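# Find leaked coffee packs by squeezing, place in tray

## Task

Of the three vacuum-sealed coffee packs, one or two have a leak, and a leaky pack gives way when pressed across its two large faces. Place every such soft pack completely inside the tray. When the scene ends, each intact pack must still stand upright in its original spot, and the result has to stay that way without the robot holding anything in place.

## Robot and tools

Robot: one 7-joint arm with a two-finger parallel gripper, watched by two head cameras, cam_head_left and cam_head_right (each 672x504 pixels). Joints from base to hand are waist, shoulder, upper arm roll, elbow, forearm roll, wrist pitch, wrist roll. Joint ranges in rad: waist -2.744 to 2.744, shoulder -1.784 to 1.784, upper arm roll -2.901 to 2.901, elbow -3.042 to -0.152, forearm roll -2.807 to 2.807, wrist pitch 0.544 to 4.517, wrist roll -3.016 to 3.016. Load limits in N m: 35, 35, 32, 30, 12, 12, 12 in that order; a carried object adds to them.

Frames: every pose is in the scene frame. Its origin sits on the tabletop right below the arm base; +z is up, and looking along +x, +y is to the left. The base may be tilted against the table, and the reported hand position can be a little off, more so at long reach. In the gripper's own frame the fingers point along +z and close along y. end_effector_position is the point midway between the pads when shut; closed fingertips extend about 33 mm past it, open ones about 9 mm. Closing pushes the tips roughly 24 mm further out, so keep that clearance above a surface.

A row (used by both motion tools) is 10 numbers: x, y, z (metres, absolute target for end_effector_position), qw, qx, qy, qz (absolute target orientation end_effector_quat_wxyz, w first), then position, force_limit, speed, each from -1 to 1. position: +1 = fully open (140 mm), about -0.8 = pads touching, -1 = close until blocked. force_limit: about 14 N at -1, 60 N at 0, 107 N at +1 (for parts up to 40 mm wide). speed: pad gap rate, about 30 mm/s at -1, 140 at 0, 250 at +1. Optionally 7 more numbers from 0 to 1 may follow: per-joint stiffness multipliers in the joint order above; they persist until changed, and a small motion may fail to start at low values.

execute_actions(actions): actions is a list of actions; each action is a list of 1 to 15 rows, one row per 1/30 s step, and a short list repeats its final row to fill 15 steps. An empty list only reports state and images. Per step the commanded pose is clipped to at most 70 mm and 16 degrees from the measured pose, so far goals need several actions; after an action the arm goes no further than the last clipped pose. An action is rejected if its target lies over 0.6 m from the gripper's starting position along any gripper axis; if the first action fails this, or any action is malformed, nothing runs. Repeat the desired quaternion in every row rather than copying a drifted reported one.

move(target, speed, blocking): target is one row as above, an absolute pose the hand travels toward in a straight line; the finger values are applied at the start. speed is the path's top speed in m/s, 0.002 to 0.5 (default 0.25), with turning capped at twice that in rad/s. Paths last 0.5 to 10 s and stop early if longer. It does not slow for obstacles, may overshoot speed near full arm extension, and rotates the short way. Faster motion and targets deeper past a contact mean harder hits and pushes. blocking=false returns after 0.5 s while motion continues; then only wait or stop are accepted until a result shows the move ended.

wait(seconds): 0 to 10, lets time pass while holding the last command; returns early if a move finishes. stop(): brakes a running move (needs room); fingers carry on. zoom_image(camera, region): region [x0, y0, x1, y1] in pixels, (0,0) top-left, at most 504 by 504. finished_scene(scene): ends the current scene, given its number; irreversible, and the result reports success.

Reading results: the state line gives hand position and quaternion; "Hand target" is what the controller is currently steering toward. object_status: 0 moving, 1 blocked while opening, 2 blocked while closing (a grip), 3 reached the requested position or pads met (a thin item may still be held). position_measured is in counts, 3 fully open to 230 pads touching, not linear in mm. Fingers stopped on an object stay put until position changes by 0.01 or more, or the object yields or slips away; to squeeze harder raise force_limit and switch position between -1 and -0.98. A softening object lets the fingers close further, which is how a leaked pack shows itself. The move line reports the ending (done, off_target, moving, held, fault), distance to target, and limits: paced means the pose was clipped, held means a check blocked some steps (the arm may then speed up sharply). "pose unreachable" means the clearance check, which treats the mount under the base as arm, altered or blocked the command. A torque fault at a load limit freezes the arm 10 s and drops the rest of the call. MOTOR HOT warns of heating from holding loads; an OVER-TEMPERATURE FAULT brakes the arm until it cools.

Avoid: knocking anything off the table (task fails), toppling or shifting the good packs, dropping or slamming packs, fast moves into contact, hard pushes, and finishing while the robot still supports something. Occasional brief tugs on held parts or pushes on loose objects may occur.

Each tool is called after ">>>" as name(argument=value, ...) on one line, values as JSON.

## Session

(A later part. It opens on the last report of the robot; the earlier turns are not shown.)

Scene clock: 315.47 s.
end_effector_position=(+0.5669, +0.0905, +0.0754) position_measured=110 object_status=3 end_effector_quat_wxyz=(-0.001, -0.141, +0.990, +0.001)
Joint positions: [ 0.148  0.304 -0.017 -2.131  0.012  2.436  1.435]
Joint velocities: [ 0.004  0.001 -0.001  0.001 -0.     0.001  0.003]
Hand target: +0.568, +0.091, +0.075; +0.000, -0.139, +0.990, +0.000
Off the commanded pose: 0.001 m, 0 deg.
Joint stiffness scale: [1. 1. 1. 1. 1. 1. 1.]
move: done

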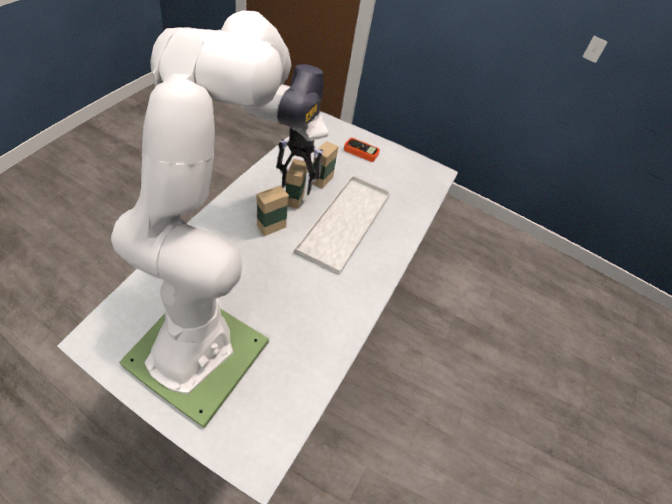

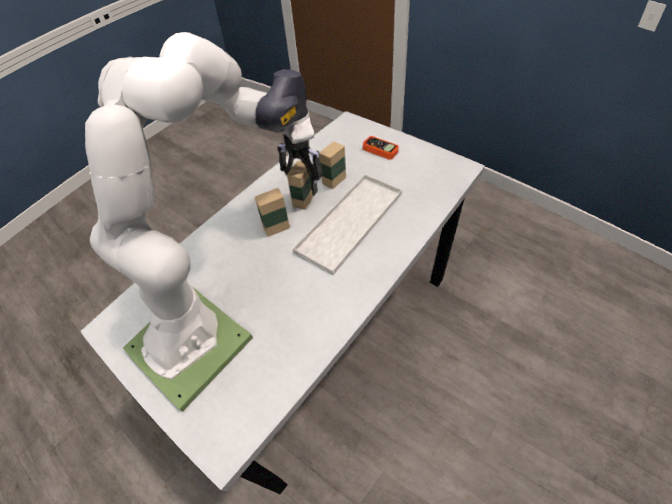

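>>> execute_actions(actions=[[[0.571,0.092,0.075,0,-0.139,0.990,0,-1,-1,-1]],[[0.571,0.092,0.075,0,-0.139,0.990,0,-1,-1,-1]],[[0.571,0.092,0.075,0,-0.139,0.990,0,-1,-1,-1]]])

>>> zoom_image(camera="cam_head_left", region=[255, 120, 345, 220])

Scene clock: 324.20 s.
end_effector_position=(+0.5717, +0.0926, +0.0769) position_measured=181 object_status=0 end_effector_quat_wxyz=(+0.001, -0.142, +0.990, +0.001)
Joint positions: [ 0.15   0.311 -0.017 -2.116  0.012  2.433  1.437]
Joint velocities: [ 0.001 -0.001  0.     0.003  0.     0.001  0.   ]
Hand target: +0.571, +0.092, +0.075; +0.000, -0.139, +0.990, +0.000
Off the commanded pose: 0.002 m, 0 deg.
Joint stiffness scale: [1. 1. 1. 1. 1. 1. 1.]

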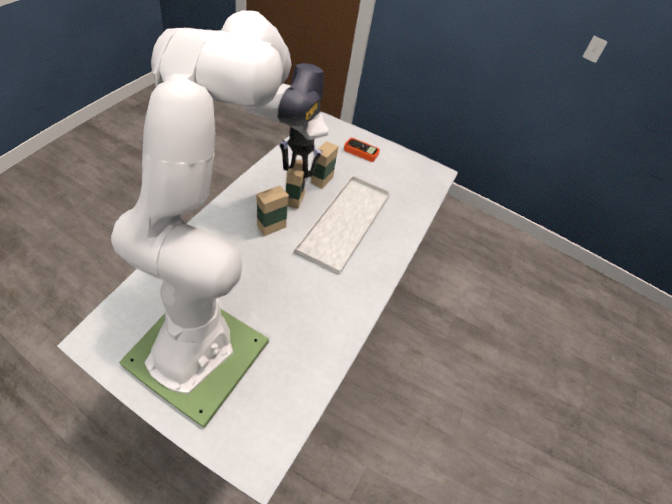

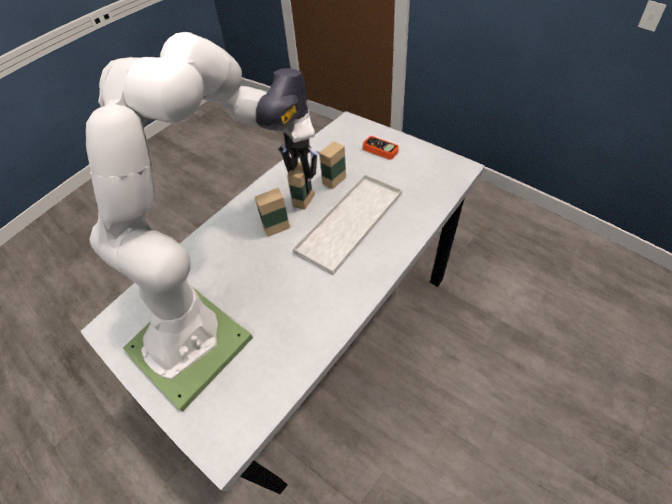

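Region (255, 120, 345, 220) of cam_head_left's 672x504 image, scaled by 5.040, with more detail than that image has; it fills the left 454 columns of this view, and the rest is white.

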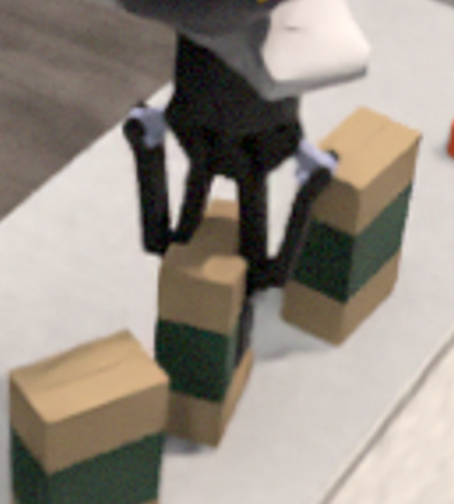

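>>> wait(seconds=0.5)

>>> zoom_image(camera="cam_head_right", region=[260, 120, 350, 220])

Scene clock: 330.90 s.
end_effector_position=(+0.5719, +0.0927, +0.0770) position_measured=185 object_status=2 end_effector_quat_wxyz=(+0.002, -0.142, +0.990, +0.001)
Joint positions: [ 0.15   0.311 -0.017 -2.116  0.012  2.433  1.437]
Joint velocities: [-0.001 -0.    -0.001  0.001 -0.     0.001 -0.001]
Hand target: +0.571, +0.092, +0.075; +0.000, -0.139, +0.990, +0.000
Off the commanded pose: 0.002 m, 0 deg.
Joint stiffness scale: [1. 1. 1. 1. 1. 1. 1.]
wait: 0.50 s; at rest from the start

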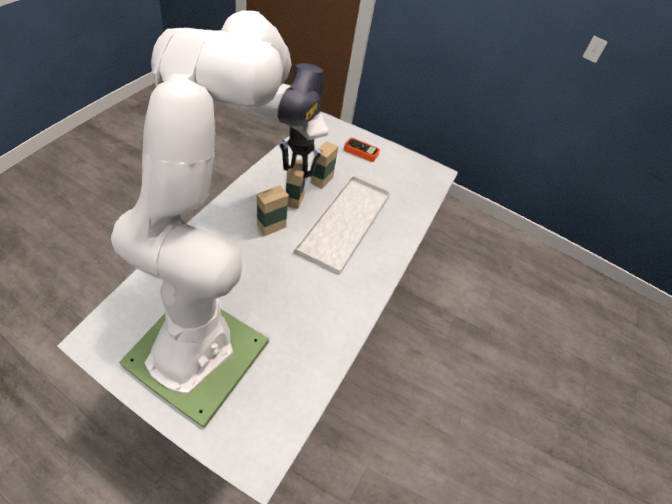

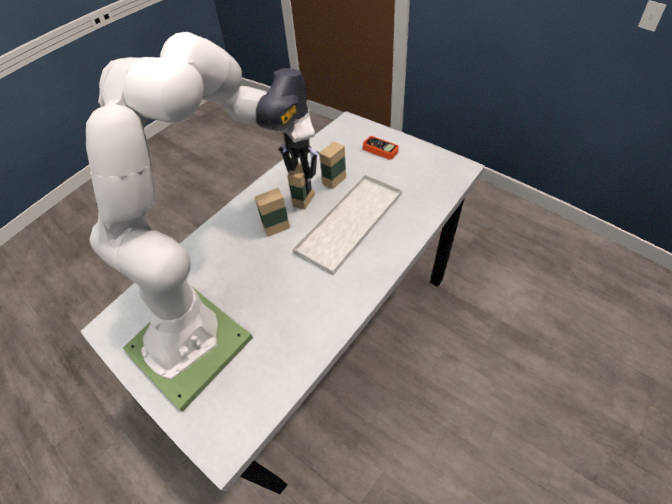

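Region (260, 120, 350, 220) of cam_head_right's 672x504 image, scaled by 5.040, with more detail than that image has; it fills the left 454 columns of this view, and the rest is white.

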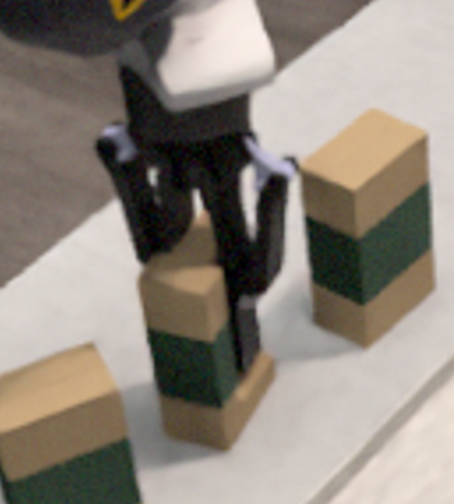

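>>> execute_actions(actions=[[[0.571,0.092,0.076,0,-0.139,0.990,0,-0.98,-0.4,0]]])

>>> move(target=[0.571, 0.092, 0.13, 0, -0.139, 0.990, 0, -0.98, -0.4, 0], speed=0.15)

Scene clock: 350.13 s.
end_effector_position=(+0.5719, +0.0927, +0.0770) position_measured=190 object_status=2 end_effector_quat_wxyz=(+0.002, -0.142, +0.990, +0.001)
Joint positions: [ 0.15   0.311 -0.017 -2.116  0.012  2.433  1.437]
Joint velocities: [-0.001  0.    -0.001 -0.    -0.    -0.    -0.001]
Hand target: +0.571, +0.092, +0.076; +0.000, -0.139, +0.990, +0.000
Off the commanded pose: 0.002 m, 0 deg.
Joint stiffness scale: [1. 1. 1. 1. 1. 1. 1.]

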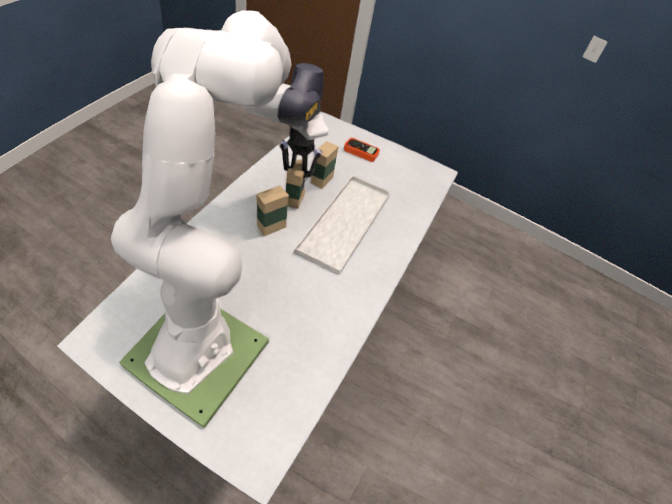

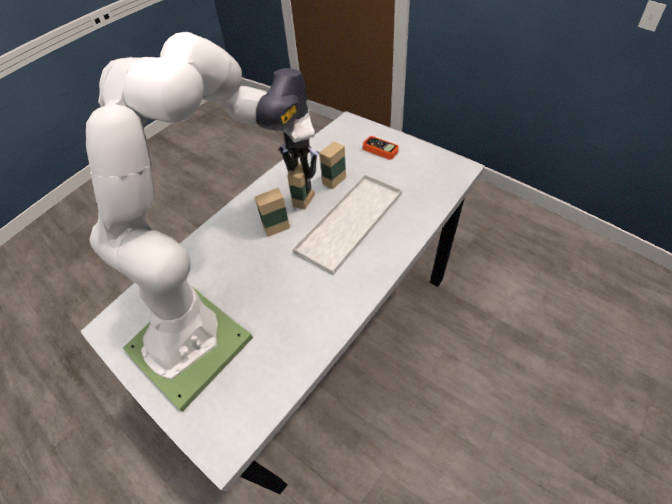

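Scene clock: 351.13 s.
end_effector_position=(+0.5696, +0.0924, +0.1275) position_measured=190 object_status=2 end_effector_quat_wxyz=(-0.001, -0.142, +0.990, +0.000)
Joint positions: [ 0.15   0.223 -0.017 -2.092  0.008  2.316  1.441]
Joint velocities: [-0.001 -0.    -0.001  0.    -0.001 -0.011  0.001]
Hand target: +0.571, +0.091, +0.130; +0.000, -0.139, +0.990, -0.001
Off the commanded pose: 0.003 m, 0 deg.
Joint stiffness scale: [1. 1. 1. 1. 1. 1. 1.]
move: done

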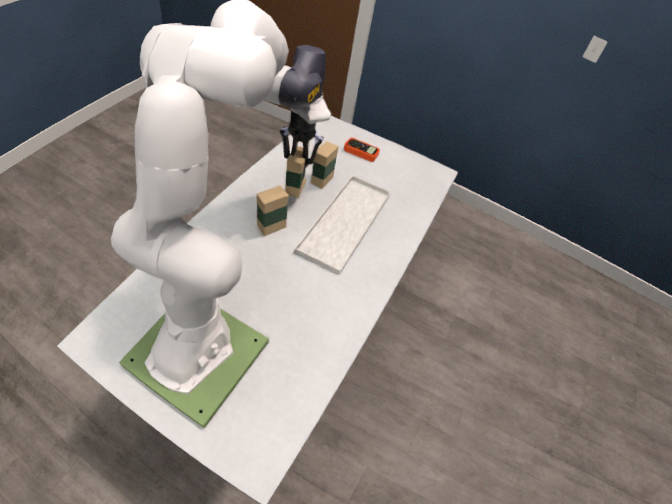

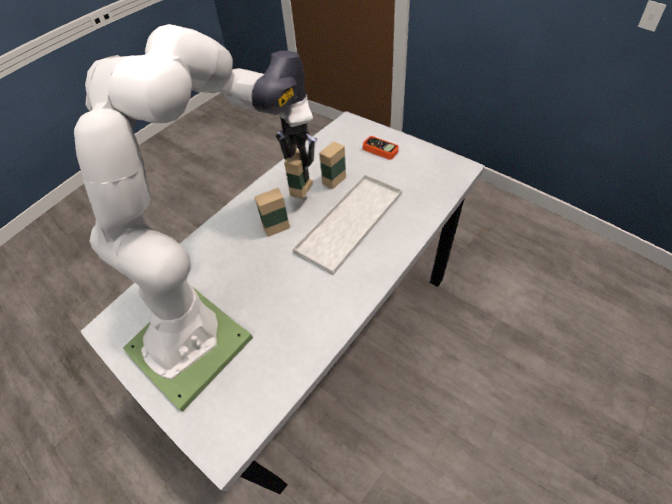

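Pack lifted. Carrying it over the tray.

>>> move(target=[0.54, -0.115, 0.13, 0, 0, 1, 0, -0.98, -0.4, 0], speed=0.2)

>>> zoom_image(camera="cam_head_left", region=[270, 130, 410, 290])

>>> zoom_image(camera="cam_head_right", region=[270, 130, 410, 290])

Scene clock: 356.30 s.
end_effector_position=(+0.5402, -0.1169, +0.1279) position_measured=190 object_status=2 end_effector_quat_wxyz=(-0.004, +0.008, +1.000, -0.003)
Joint positions: [-0.078  0.165 -0.161 -2.177  0.029  2.334  1.355]
Joint velocities: [-0.     0.003  0.001  0.001  0.003 -0.    -0.033]
Hand target: +0.543, -0.116, +0.129; -0.002, +0.000, +1.000, -0.003
Off the commanded pose: 0.003 m, 1 deg.
Joint stiffness scale: [1. 1. 1. 1. 1. 1. 1.]
move: done

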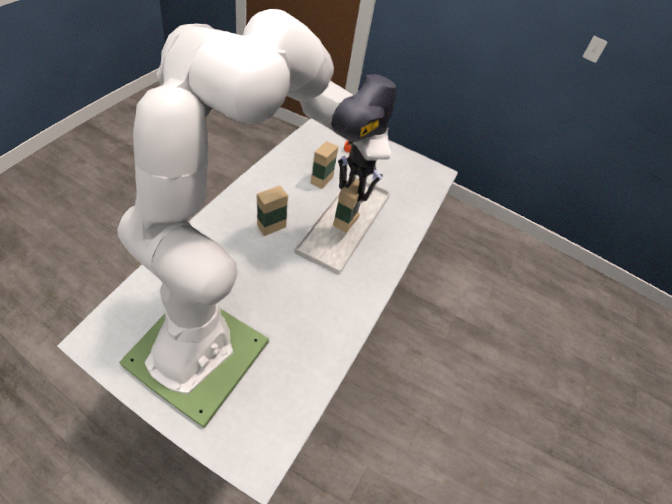

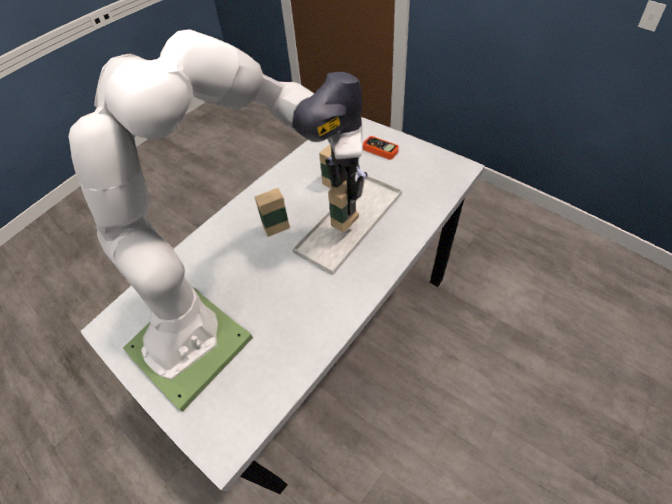

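Region (270, 130, 410, 290) of cam_head_left's 672x504 image, scaled by 3.150, with more detail than that image has; it fills the left 441 columns of this view, and the rest is white.

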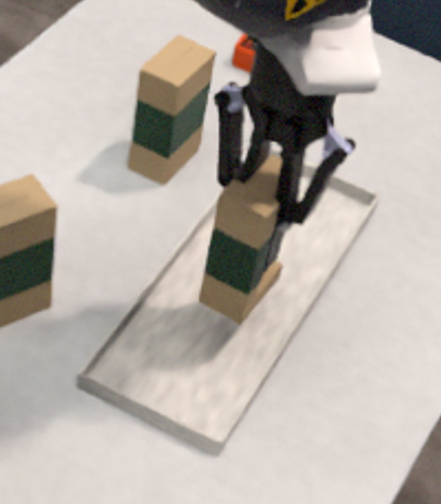

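Region (270, 130, 410, 290) of cam_head_right's 672x504 image, scaled by 3.150, with more detail than that image has; it fills the left 441 columns of this view, and the rest is white.

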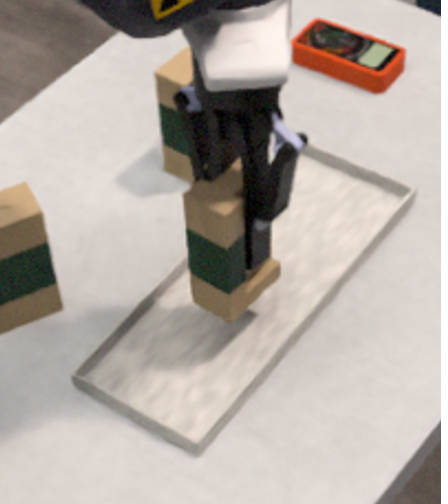

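>>> move(target=[0.54, -0.105, 0.085, 0, 0, 1, 0, -0.98, -0.4, 0], speed=0.1)

>>> zoom_image(camera="cam_head_left", region=[290, 150, 400, 270])

Scene clock: 371.20 s.
end_effector_position=(+0.5375, -0.1058, +0.0841) position_measured=190 object_status=2 end_effector_quat_wxyz=(-0.003, +0.003, +1.000, +0.000)
Joint positions: [-0.076  0.231 -0.146 -2.218  0.054  2.441  1.343]
Joint velocities: [ 0.001  0.     0.001  0.     0.     0.01  -0.001]
Hand target: +0.540, -0.105, +0.085; +0.000, -0.000, +1.000, +0.001
Off the commanded pose: 0.003 m, 1 deg.
Joint stiffness scale: [1. 1. 1. 1. 1. 1. 1.]
move: done

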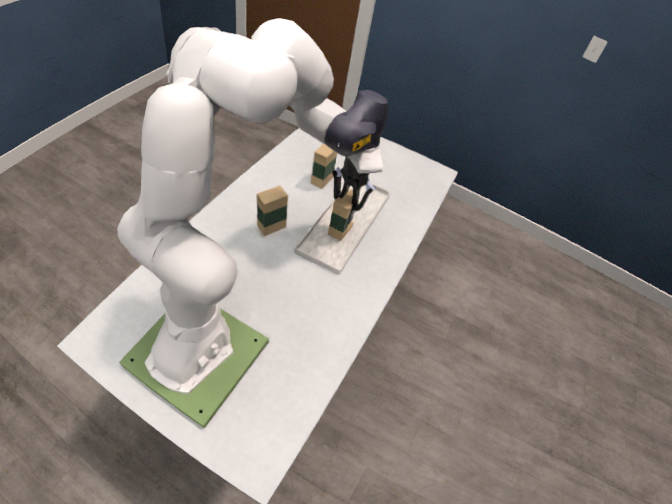

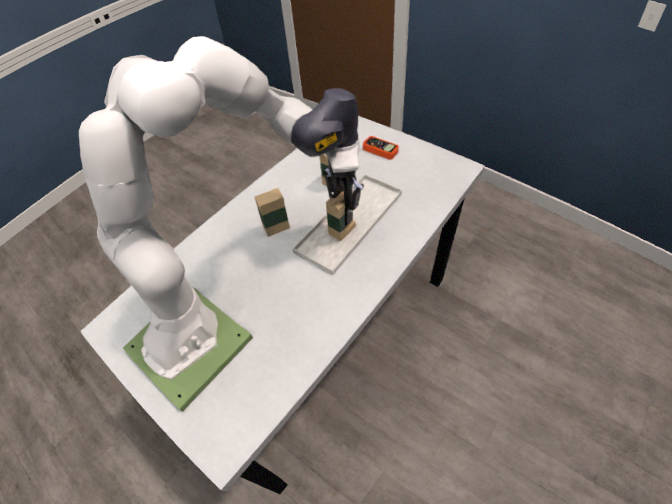

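Region (290, 150, 400, 270) of cam_head_left's 672x504 image, scaled by 4.200, with more detail than that image has; it fills the left 462 columns of this view, and the rest is white.

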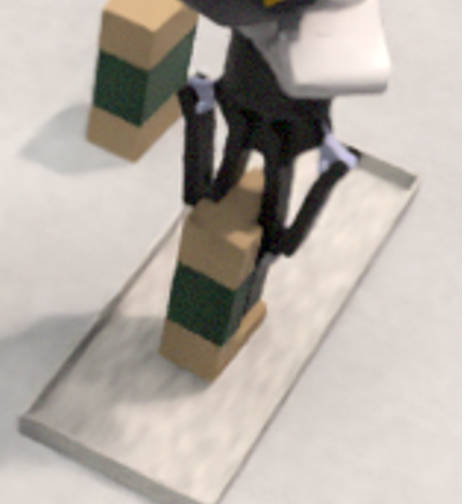

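>>> move(target=[0.538, -0.105, 0.079, 0, 0, 1, 0, -0.98, -0.4, 0], speed=0.02)

>>> zoom_image(camera="cam_head_left", region=[290, 150, 400, 270])

Scene clock: 375.17 s.
end_effector_position=(+0.5369, -0.1060, +0.0794) position_measured=190 object_status=2 end_effector_quat_wxyz=(-0.002, +0.003, +1.000, -0.001)
Joint positions: [-0.076  0.237 -0.145 -2.225  0.055  2.457  1.342]
Joint velocities: [-0.001 -0.    -0.    -0.001  0.     0.01  -0.002]
Hand target: +0.538, -0.105, +0.079; -0.000, -0.000, +1.000, +0.000
Off the commanded pose: 0.002 m, 0 deg.
Joint stiffness scale: [1. 1. 1. 1. 1. 1. 1.]
move: done

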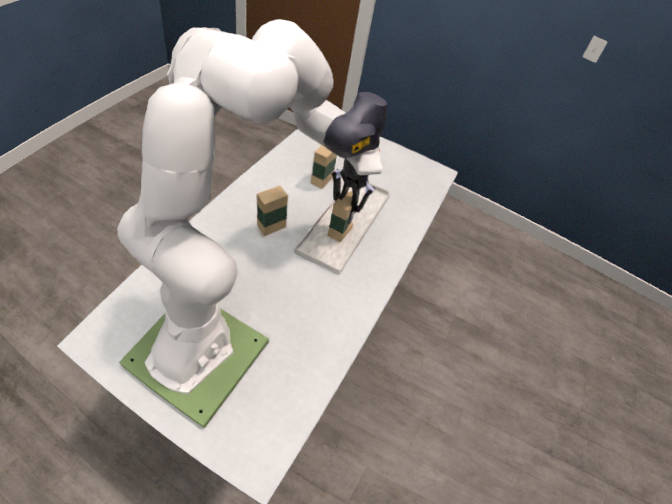

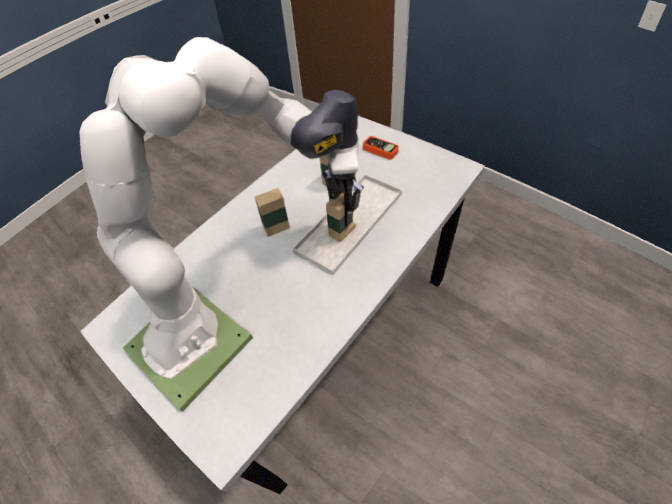

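Region (290, 150, 400, 270) of cam_head_left's 672x504 image, scaled by 4.200, with more detail than that image has; it fills the left 462 columns of this view, and the rest is white.

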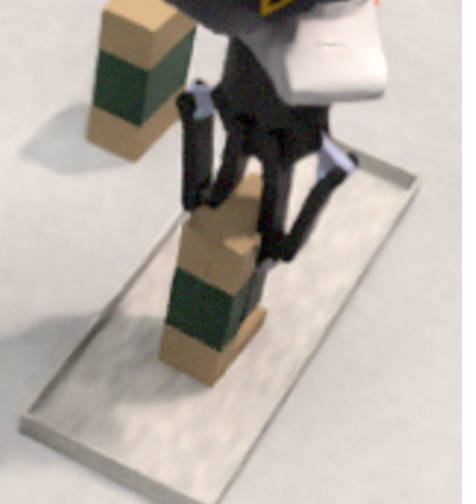

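>>> execute_actions(actions=[[[0.538,-0.105,0.077,0,0,1,0,-0.98,-0.4,0]],[[0.538,-0.105,0.077,0,0,1,0,0.3,-0.4,0]]])

>>> zoom_image(camera="cam_head_left", region=[290, 150, 400, 270])

Scene clock: 383.93 s.
end_effector_position=(+0.5384, -0.1063, +0.0786) position_measured=91 object_status=0 end_effector_quat_wxyz=(+0.001, +0.003, +1.000, -0.001)
Joint positions: [-0.076  0.239 -0.145 -2.226  0.056  2.465  1.341]
Joint velocities: [ 0.001  0.002  0.     0.001 -0.     0.001 -0.001]
Hand target: +0.538, -0.105, +0.077; -0.000, +0.000, +1.000, +0.000
Off the commanded pose: 0.002 m, 0 deg.
Joint stiffness scale: [1. 1. 1. 1. 1. 1. 1.]

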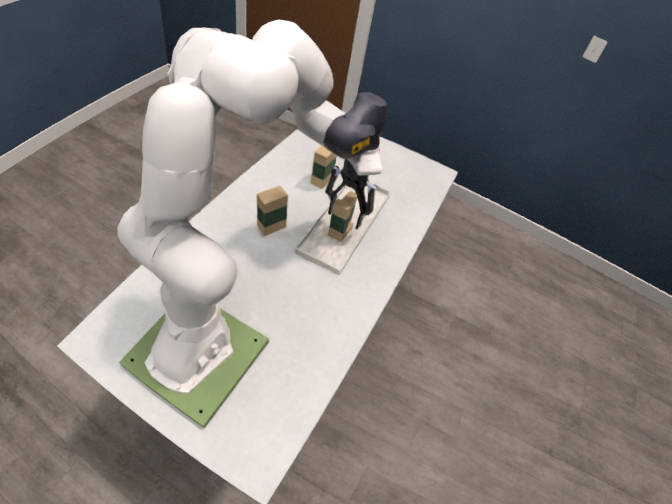

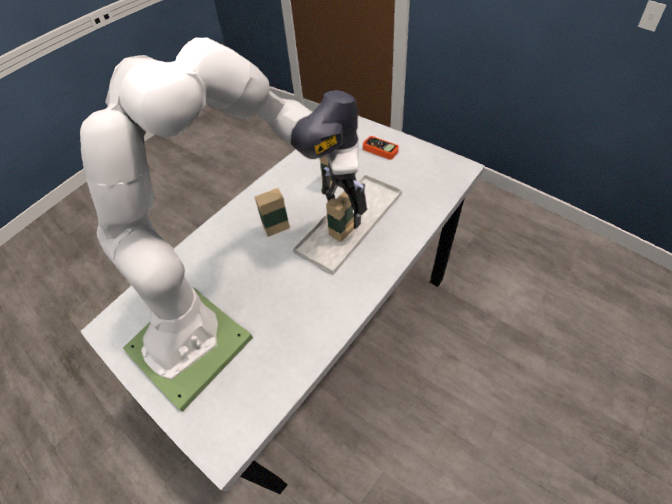

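Region (290, 150, 400, 270) of cam_head_left's 672x504 image, scaled by 4.200, with more detail than that image has; it fills the left 462 columns of this view, and the rest is white.

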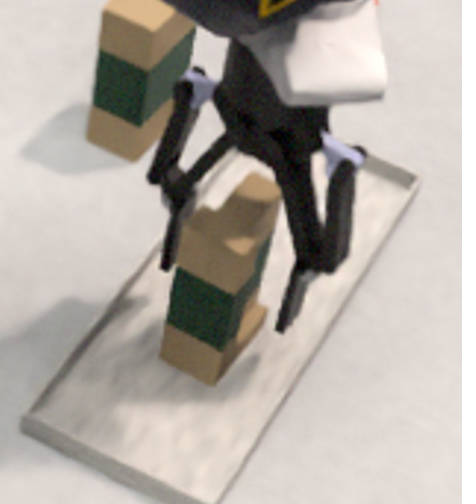

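>>> move(target=[0.538, -0.105, 0.19, 0, 0, 1, 0, 0.3, -1, 0], speed=0.25)

>>> move(target=[0.707, 0.067, 0.19, 0, 0.035, 0.999, 0, 0.6, -1, 0], speed=0.25)

>>> zoom_image(camera="cam_head_left", region=[280, 80, 390, 210])

>>> zoom_image(camera="cam_head_right", region=[290, 80, 400, 210])

Scene clock: 413.30 s.
end_effector_position=(+0.5385, -0.1059, +0.1903) position_measured=91 object_status=3 end_effector_quat_wxyz=(+0.002, -0.002, +1.000, -0.001)
Joint positions: [-0.074  0.053 -0.149 -2.146  0.011  2.206  1.363]
Joint velocities: [ 0.001  0.001  0.001  0.001 -0.001 -0.011  0.005]
Hand target: +0.537, -0.106, +0.190; -0.000, +0.001, +1.000, -0.002
Off the commanded pose: 0.001 m, 0 deg.
Joint stiffness scale: [1. 1. 1. 1. 1. 1. 1.]
move: done

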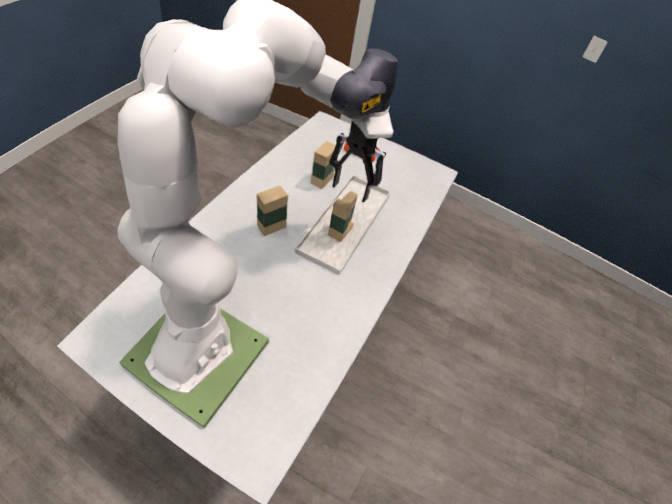

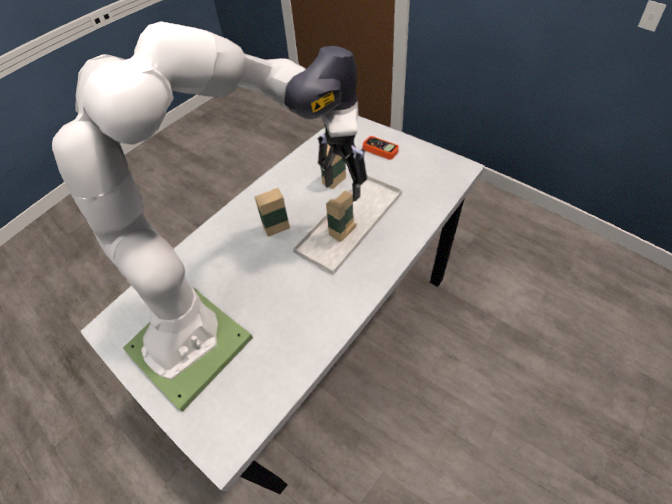

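Scene clock: 415.07 s.
end_effector_position=(+0.7062, +0.0688, +0.1928) position_measured=53 object_status=3 end_effector_quat_wxyz=(+0.003, +0.030, +1.000, +0.003)
Joint positions: [ 0.141  0.539 -0.095 -1.435  0.061  1.98   1.692]
Joint velocities: [ 0.001  0.003 -0.002  0.003 -0.001 -0.011  0.027]
Hand target: +0.705, +0.069, +0.192; +0.001, +0.037, +0.999, +0.004
Off the commanded pose: 0.003 m, 1 deg.
Joint stiffness scale: [1. 1. 1. 1. 1. 1. 1.]
move: done

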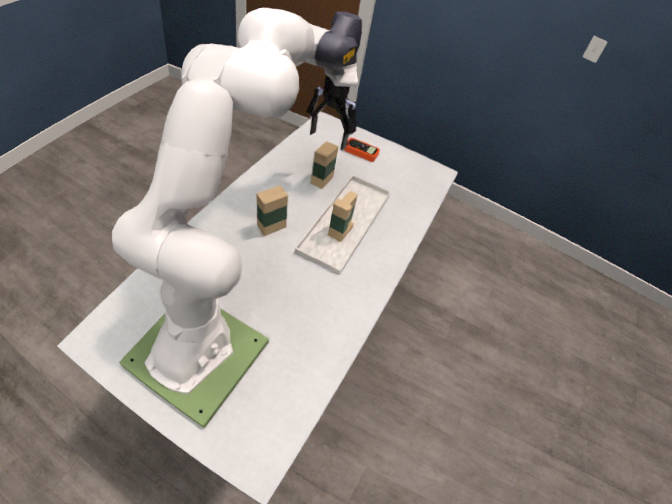

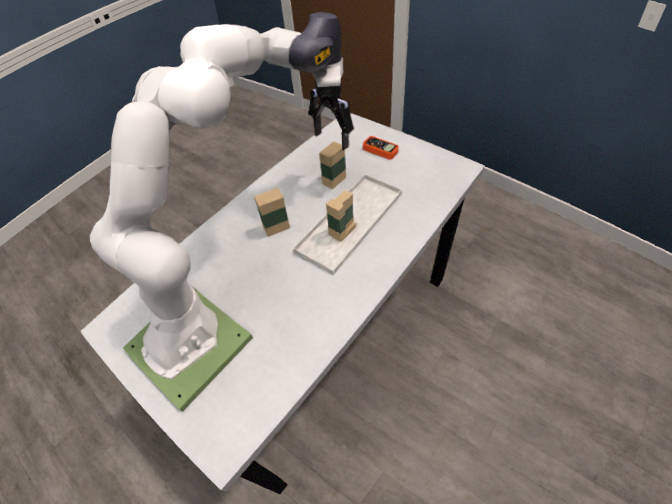

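Region (280, 80, 390, 210) of cam_head_left's 672x504 image, scaled by 3.877, with more detail than that image has; it fills the left 426 columns of this view, and the rest is white.

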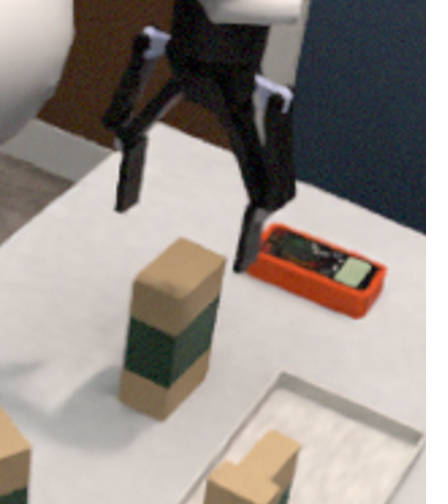

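Region (290, 80, 400, 210) of cam_head_right's 672x504 image, scaled by 3.877, with more detail than that image has; it fills the left 426 columns of this view, and the rest is white.

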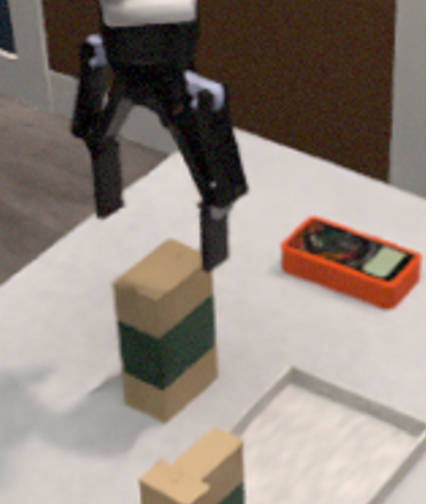

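>>> move(target=[0.712, 0.071, 0.078, 0, 0.035, 0.999, 0, 0.5, -1, 0], speed=0.2)

>>> zoom_image(camera="cam_head_left", region=[285, 100, 375, 200])

>>> zoom_image(camera="cam_head_right", region=[290, 100, 380, 200])

Scene clock: 425.57 s.
end_effector_position=(+0.7106, +0.0691, +0.0767) position_measured=66 object_status=3 end_effector_quat_wxyz=(-0.003, +0.035, +0.999, -0.001)
Joint positions: [ 0.141  0.691 -0.089 -1.488  0.069  2.172  1.7  ]
Joint velocities: [-0.    -0.001  0.001 -0.    -0.001  0.01  -0.   ]
Hand target: +0.713, +0.072, +0.078; -0.000, +0.034, +0.999, +0.001
Off the commanded pose: 0.003 m, 0 deg.
Joint stiffness scale: [1. 1. 1. 1. 1. 1. 1.]
move: done

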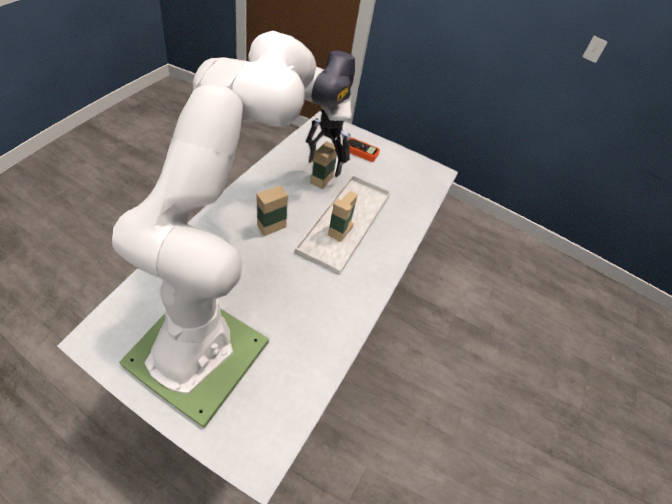

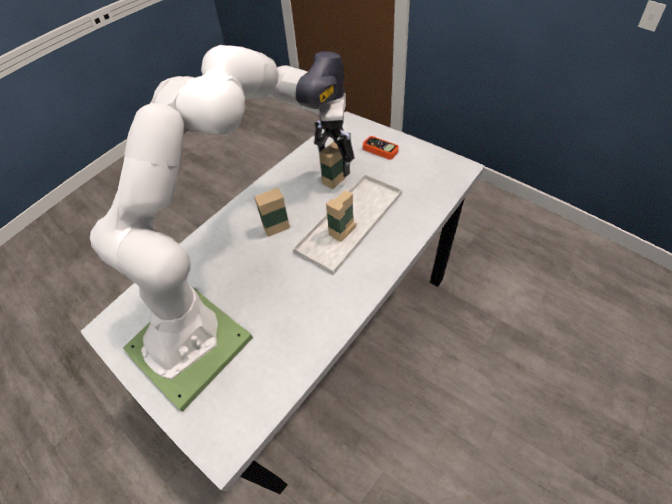

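Region (285, 100, 375, 200) of cam_head_left's 672x504 image, scaled by 5.040, with more detail than that image has; it fills the left 454 columns of this view, and the rest is white.

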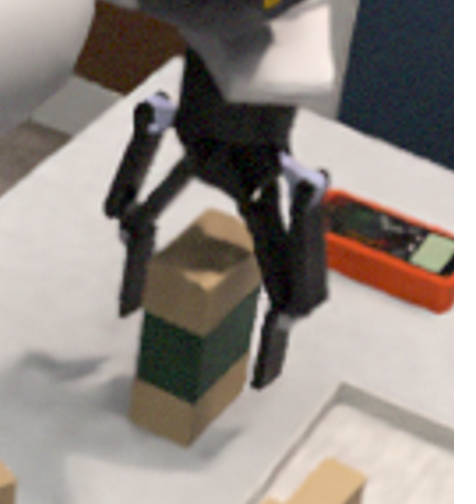

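Region (290, 100, 380, 200) of cam_head_right's 672x504 image, scaled by 5.040, with more detail than that image has; it fills the left 454 columns of this view, and the rest is white.

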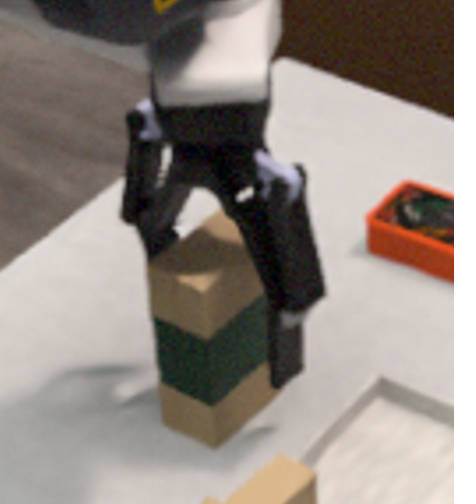

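>>> execute_actions(actions=[[[0.716,0.073,0.077,0,0.035,0.999,0,0.1,-1,0]],[[0.716,0.073,0.077,0,0.035,0.999,0,-1,-1,-1]],[[0.716,0.073,0.077,0,0.035,0.999,0,-1,-1,-1]]])

>>> zoom_image(camera="cam_head_left", region=[285, 100, 375, 200])

Scene clock: 445.57 s.
end_effector_position=(+0.7167, +0.0707, +0.0782) position_measured=144 object_status=2 end_effector_quat_wxyz=(+0.001, +0.034, +0.999, -0.001)
Joint positions: [ 0.142  0.701 -0.089 -1.469  0.069  2.172  1.7  ]
Joint velocities: [ 0.001 -0.    -0.    -0.001  0.001 -0.001 -0.001]
Hand target: +0.716, +0.073, +0.077; +0.000, +0.035, +0.999, +0.000
Off the commanded pose: 0.003 m, 0 deg.
Joint stiffness scale: [1. 1. 1. 1. 1. 1. 1.]

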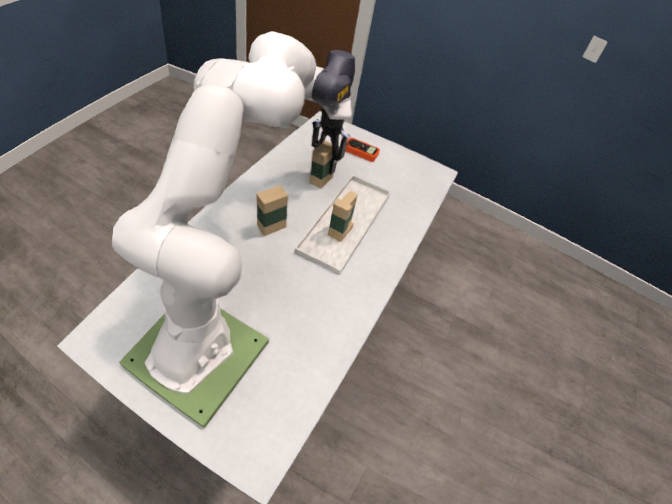

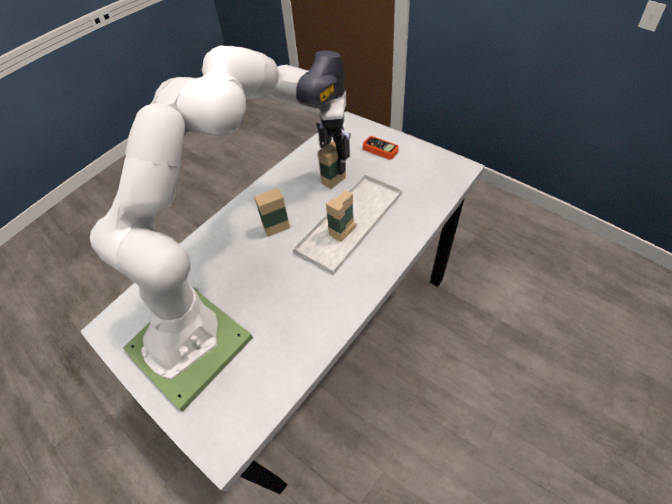

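Region (285, 100, 375, 200) of cam_head_left's 672x504 image, scaled by 5.040, with more detail than that image has; it fills the left 454 columns of this view, and the rest is white.

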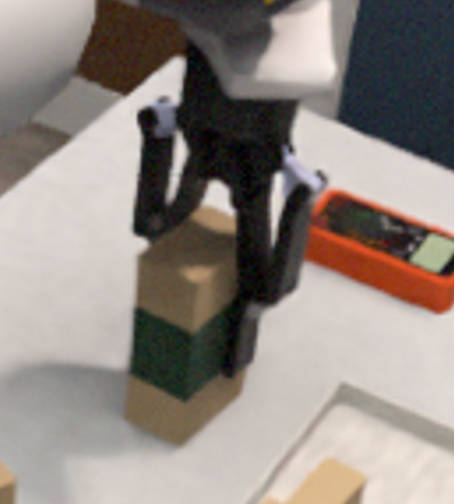

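>>> execute_actions(actions=[[[0.716,0.073,0.077,0,0.035,0.999,0,-0.98,0,-1]],[[0.716,0.066,0.077,0,0.035,0.999,0,-0.98,0,-1]]])

>>> zoom_image(camera="cam_head_left", region=[285, 100, 375, 200])

Scene clock: 457.13 s.
end_effector_position=(+0.7173, +0.0673, +0.0785) position_measured=151 object_status=2 end_effector_quat_wxyz=(+0.002, +0.037, +0.999, -0.000)
Joint positions: [ 0.137  0.701 -0.089 -1.468  0.07   2.172  1.7  ]
Joint velocities: [ 0.    -0.001 -0.001  0.     0.    -0.    -0.002]
Hand target: +0.716, +0.066, +0.077; -0.000, +0.035, +0.999, -0.000
Off the commanded pose: 0.002 m, 0 deg.
Joint stiffness scale: [1. 1. 1. 1. 1. 1. 1.]

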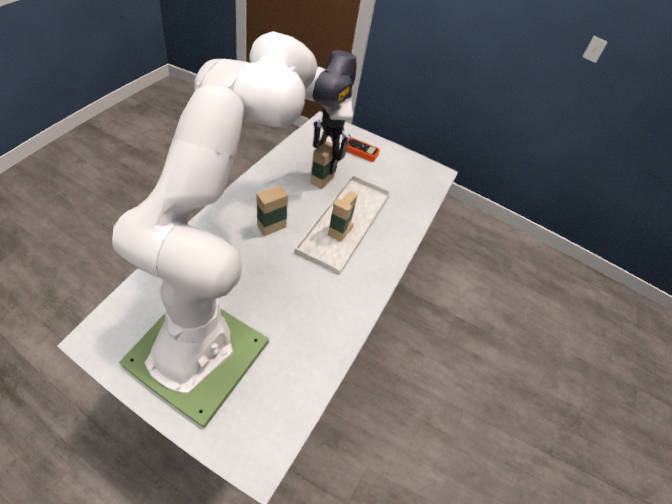

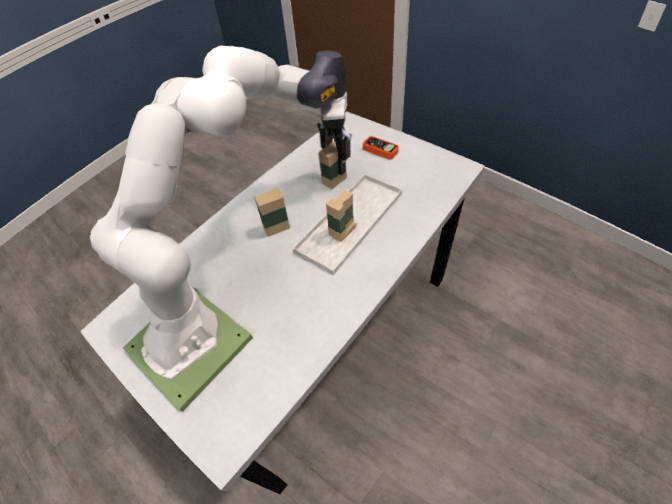

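Region (285, 100, 375, 200) of cam_head_left's 672x504 image, scaled by 5.040, with more detail than that image has; it fills the left 454 columns of this view, and the rest is white.

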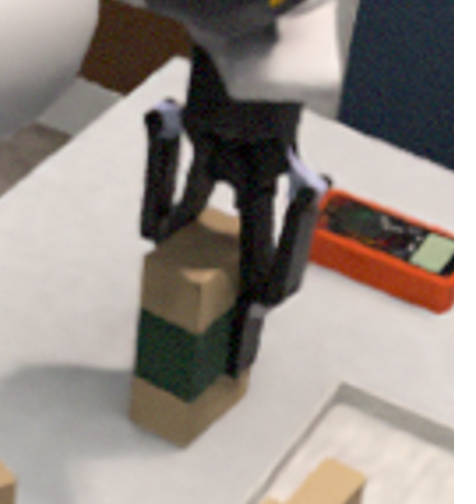

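>>> execute_actions(actions=[[[0.716,0.066,0.077,0,0.035,0.999,0,0.3,0,0]]])

>>> move(target=[0.70, 0.066, 0.19, 0, 0.035, 0.999, 0, 0.3, 0, 0], speed=0.25)

>>> zoom_image(camera="cam_head_left", region=[240, 110, 410, 290])

>>> zoom_image(camera="cam_head_right", region=[240, 110, 410, 290])

Scene clock: 463.27 s.
end_effector_position=(+0.7172, +0.0661, +0.0783) position_measured=91 object_status=3 end_effector_quat_wxyz=(+0.001, +0.038, +0.999, -0.000)
Joint positions: [ 0.135  0.701 -0.088 -1.469  0.07   2.172  1.7  ]
Joint velocities: [-0.001  0.001 -0.    -0.     0.001  0.001 -0.001]
Hand target: +0.716, +0.066, +0.077; -0.000, +0.035, +0.999, -0.000
Off the commanded pose: 0.002 m, 0 deg.
Joint stiffness scale: [1. 1. 1. 1. 1. 1. 1.]

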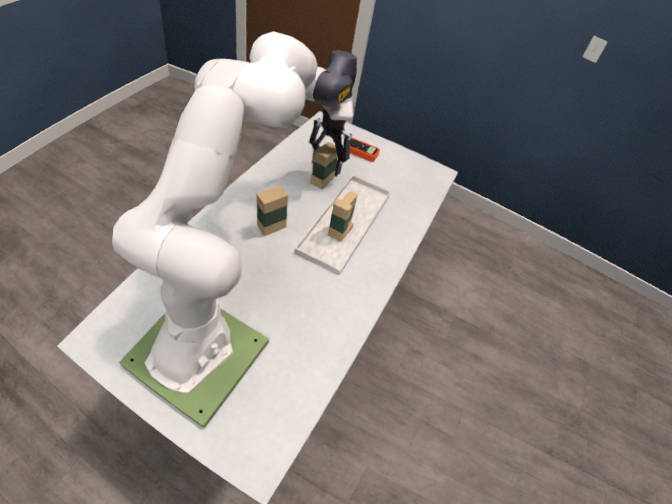

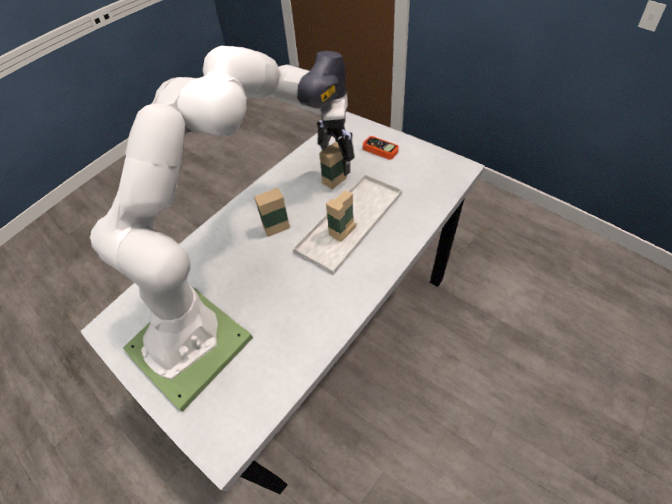

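Scene clock: 464.40 s.
end_effector_position=(+0.7015, +0.0662, +0.1923) position_measured=91 object_status=3 end_effector_quat_wxyz=(+0.004, +0.033, +0.999, +0.001)
Joint positions: [ 0.139  0.519 -0.091 -1.467  0.053  1.995  1.7  ]
Joint velocities: [ 0.001 -0.001  0.    -0.    -0.001 -0.01   0.001]
Hand target: +0.699, +0.065, +0.190; +0.000, +0.035, +0.999, -0.001
Off the commanded pose: 0.003 m, 1 deg.
Joint stiffness scale: [1. 1. 1. 1. 1. 1. 1.]
move: done

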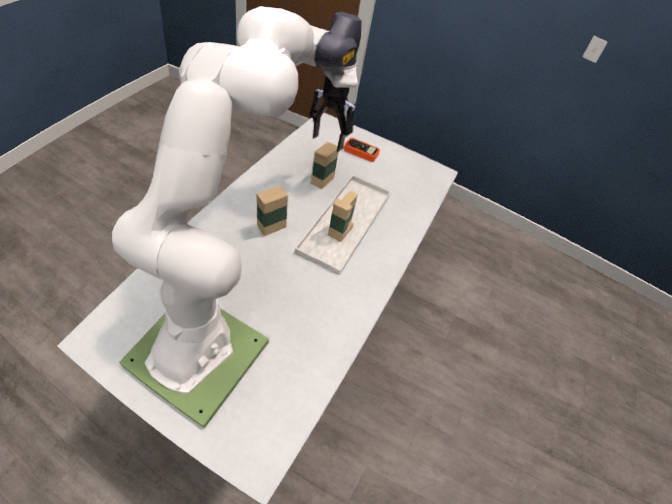

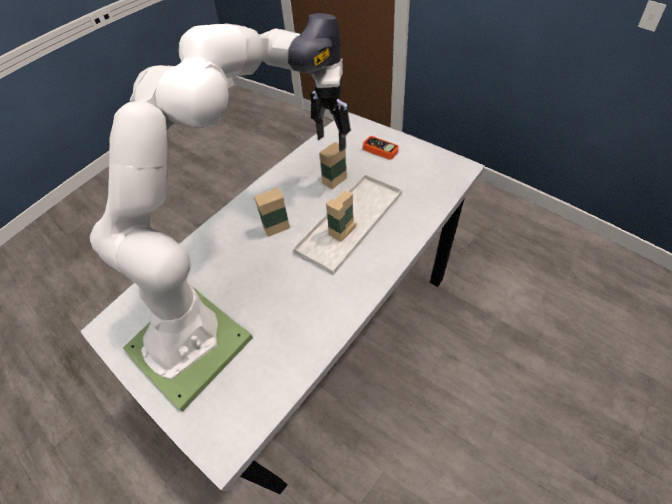

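Region (240, 110, 410, 290) of cam_head_left's 672x504 image, scaled by 2.800, with more detail than that image has.

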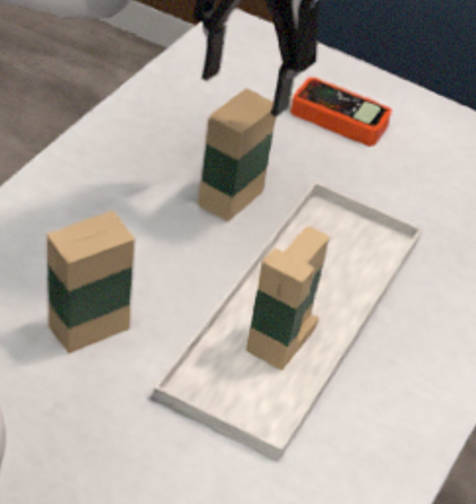

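Region (240, 110, 410, 290) of cam_head_right's 672x504 image, scaled by 2.800, with more detail than that image has.

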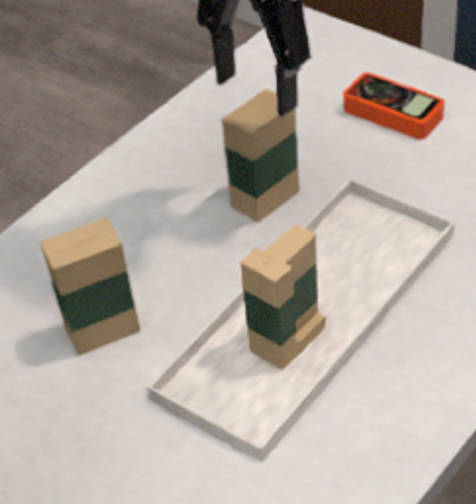

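>>> finished_scene(scene=1)

The scene is finished: the task was done.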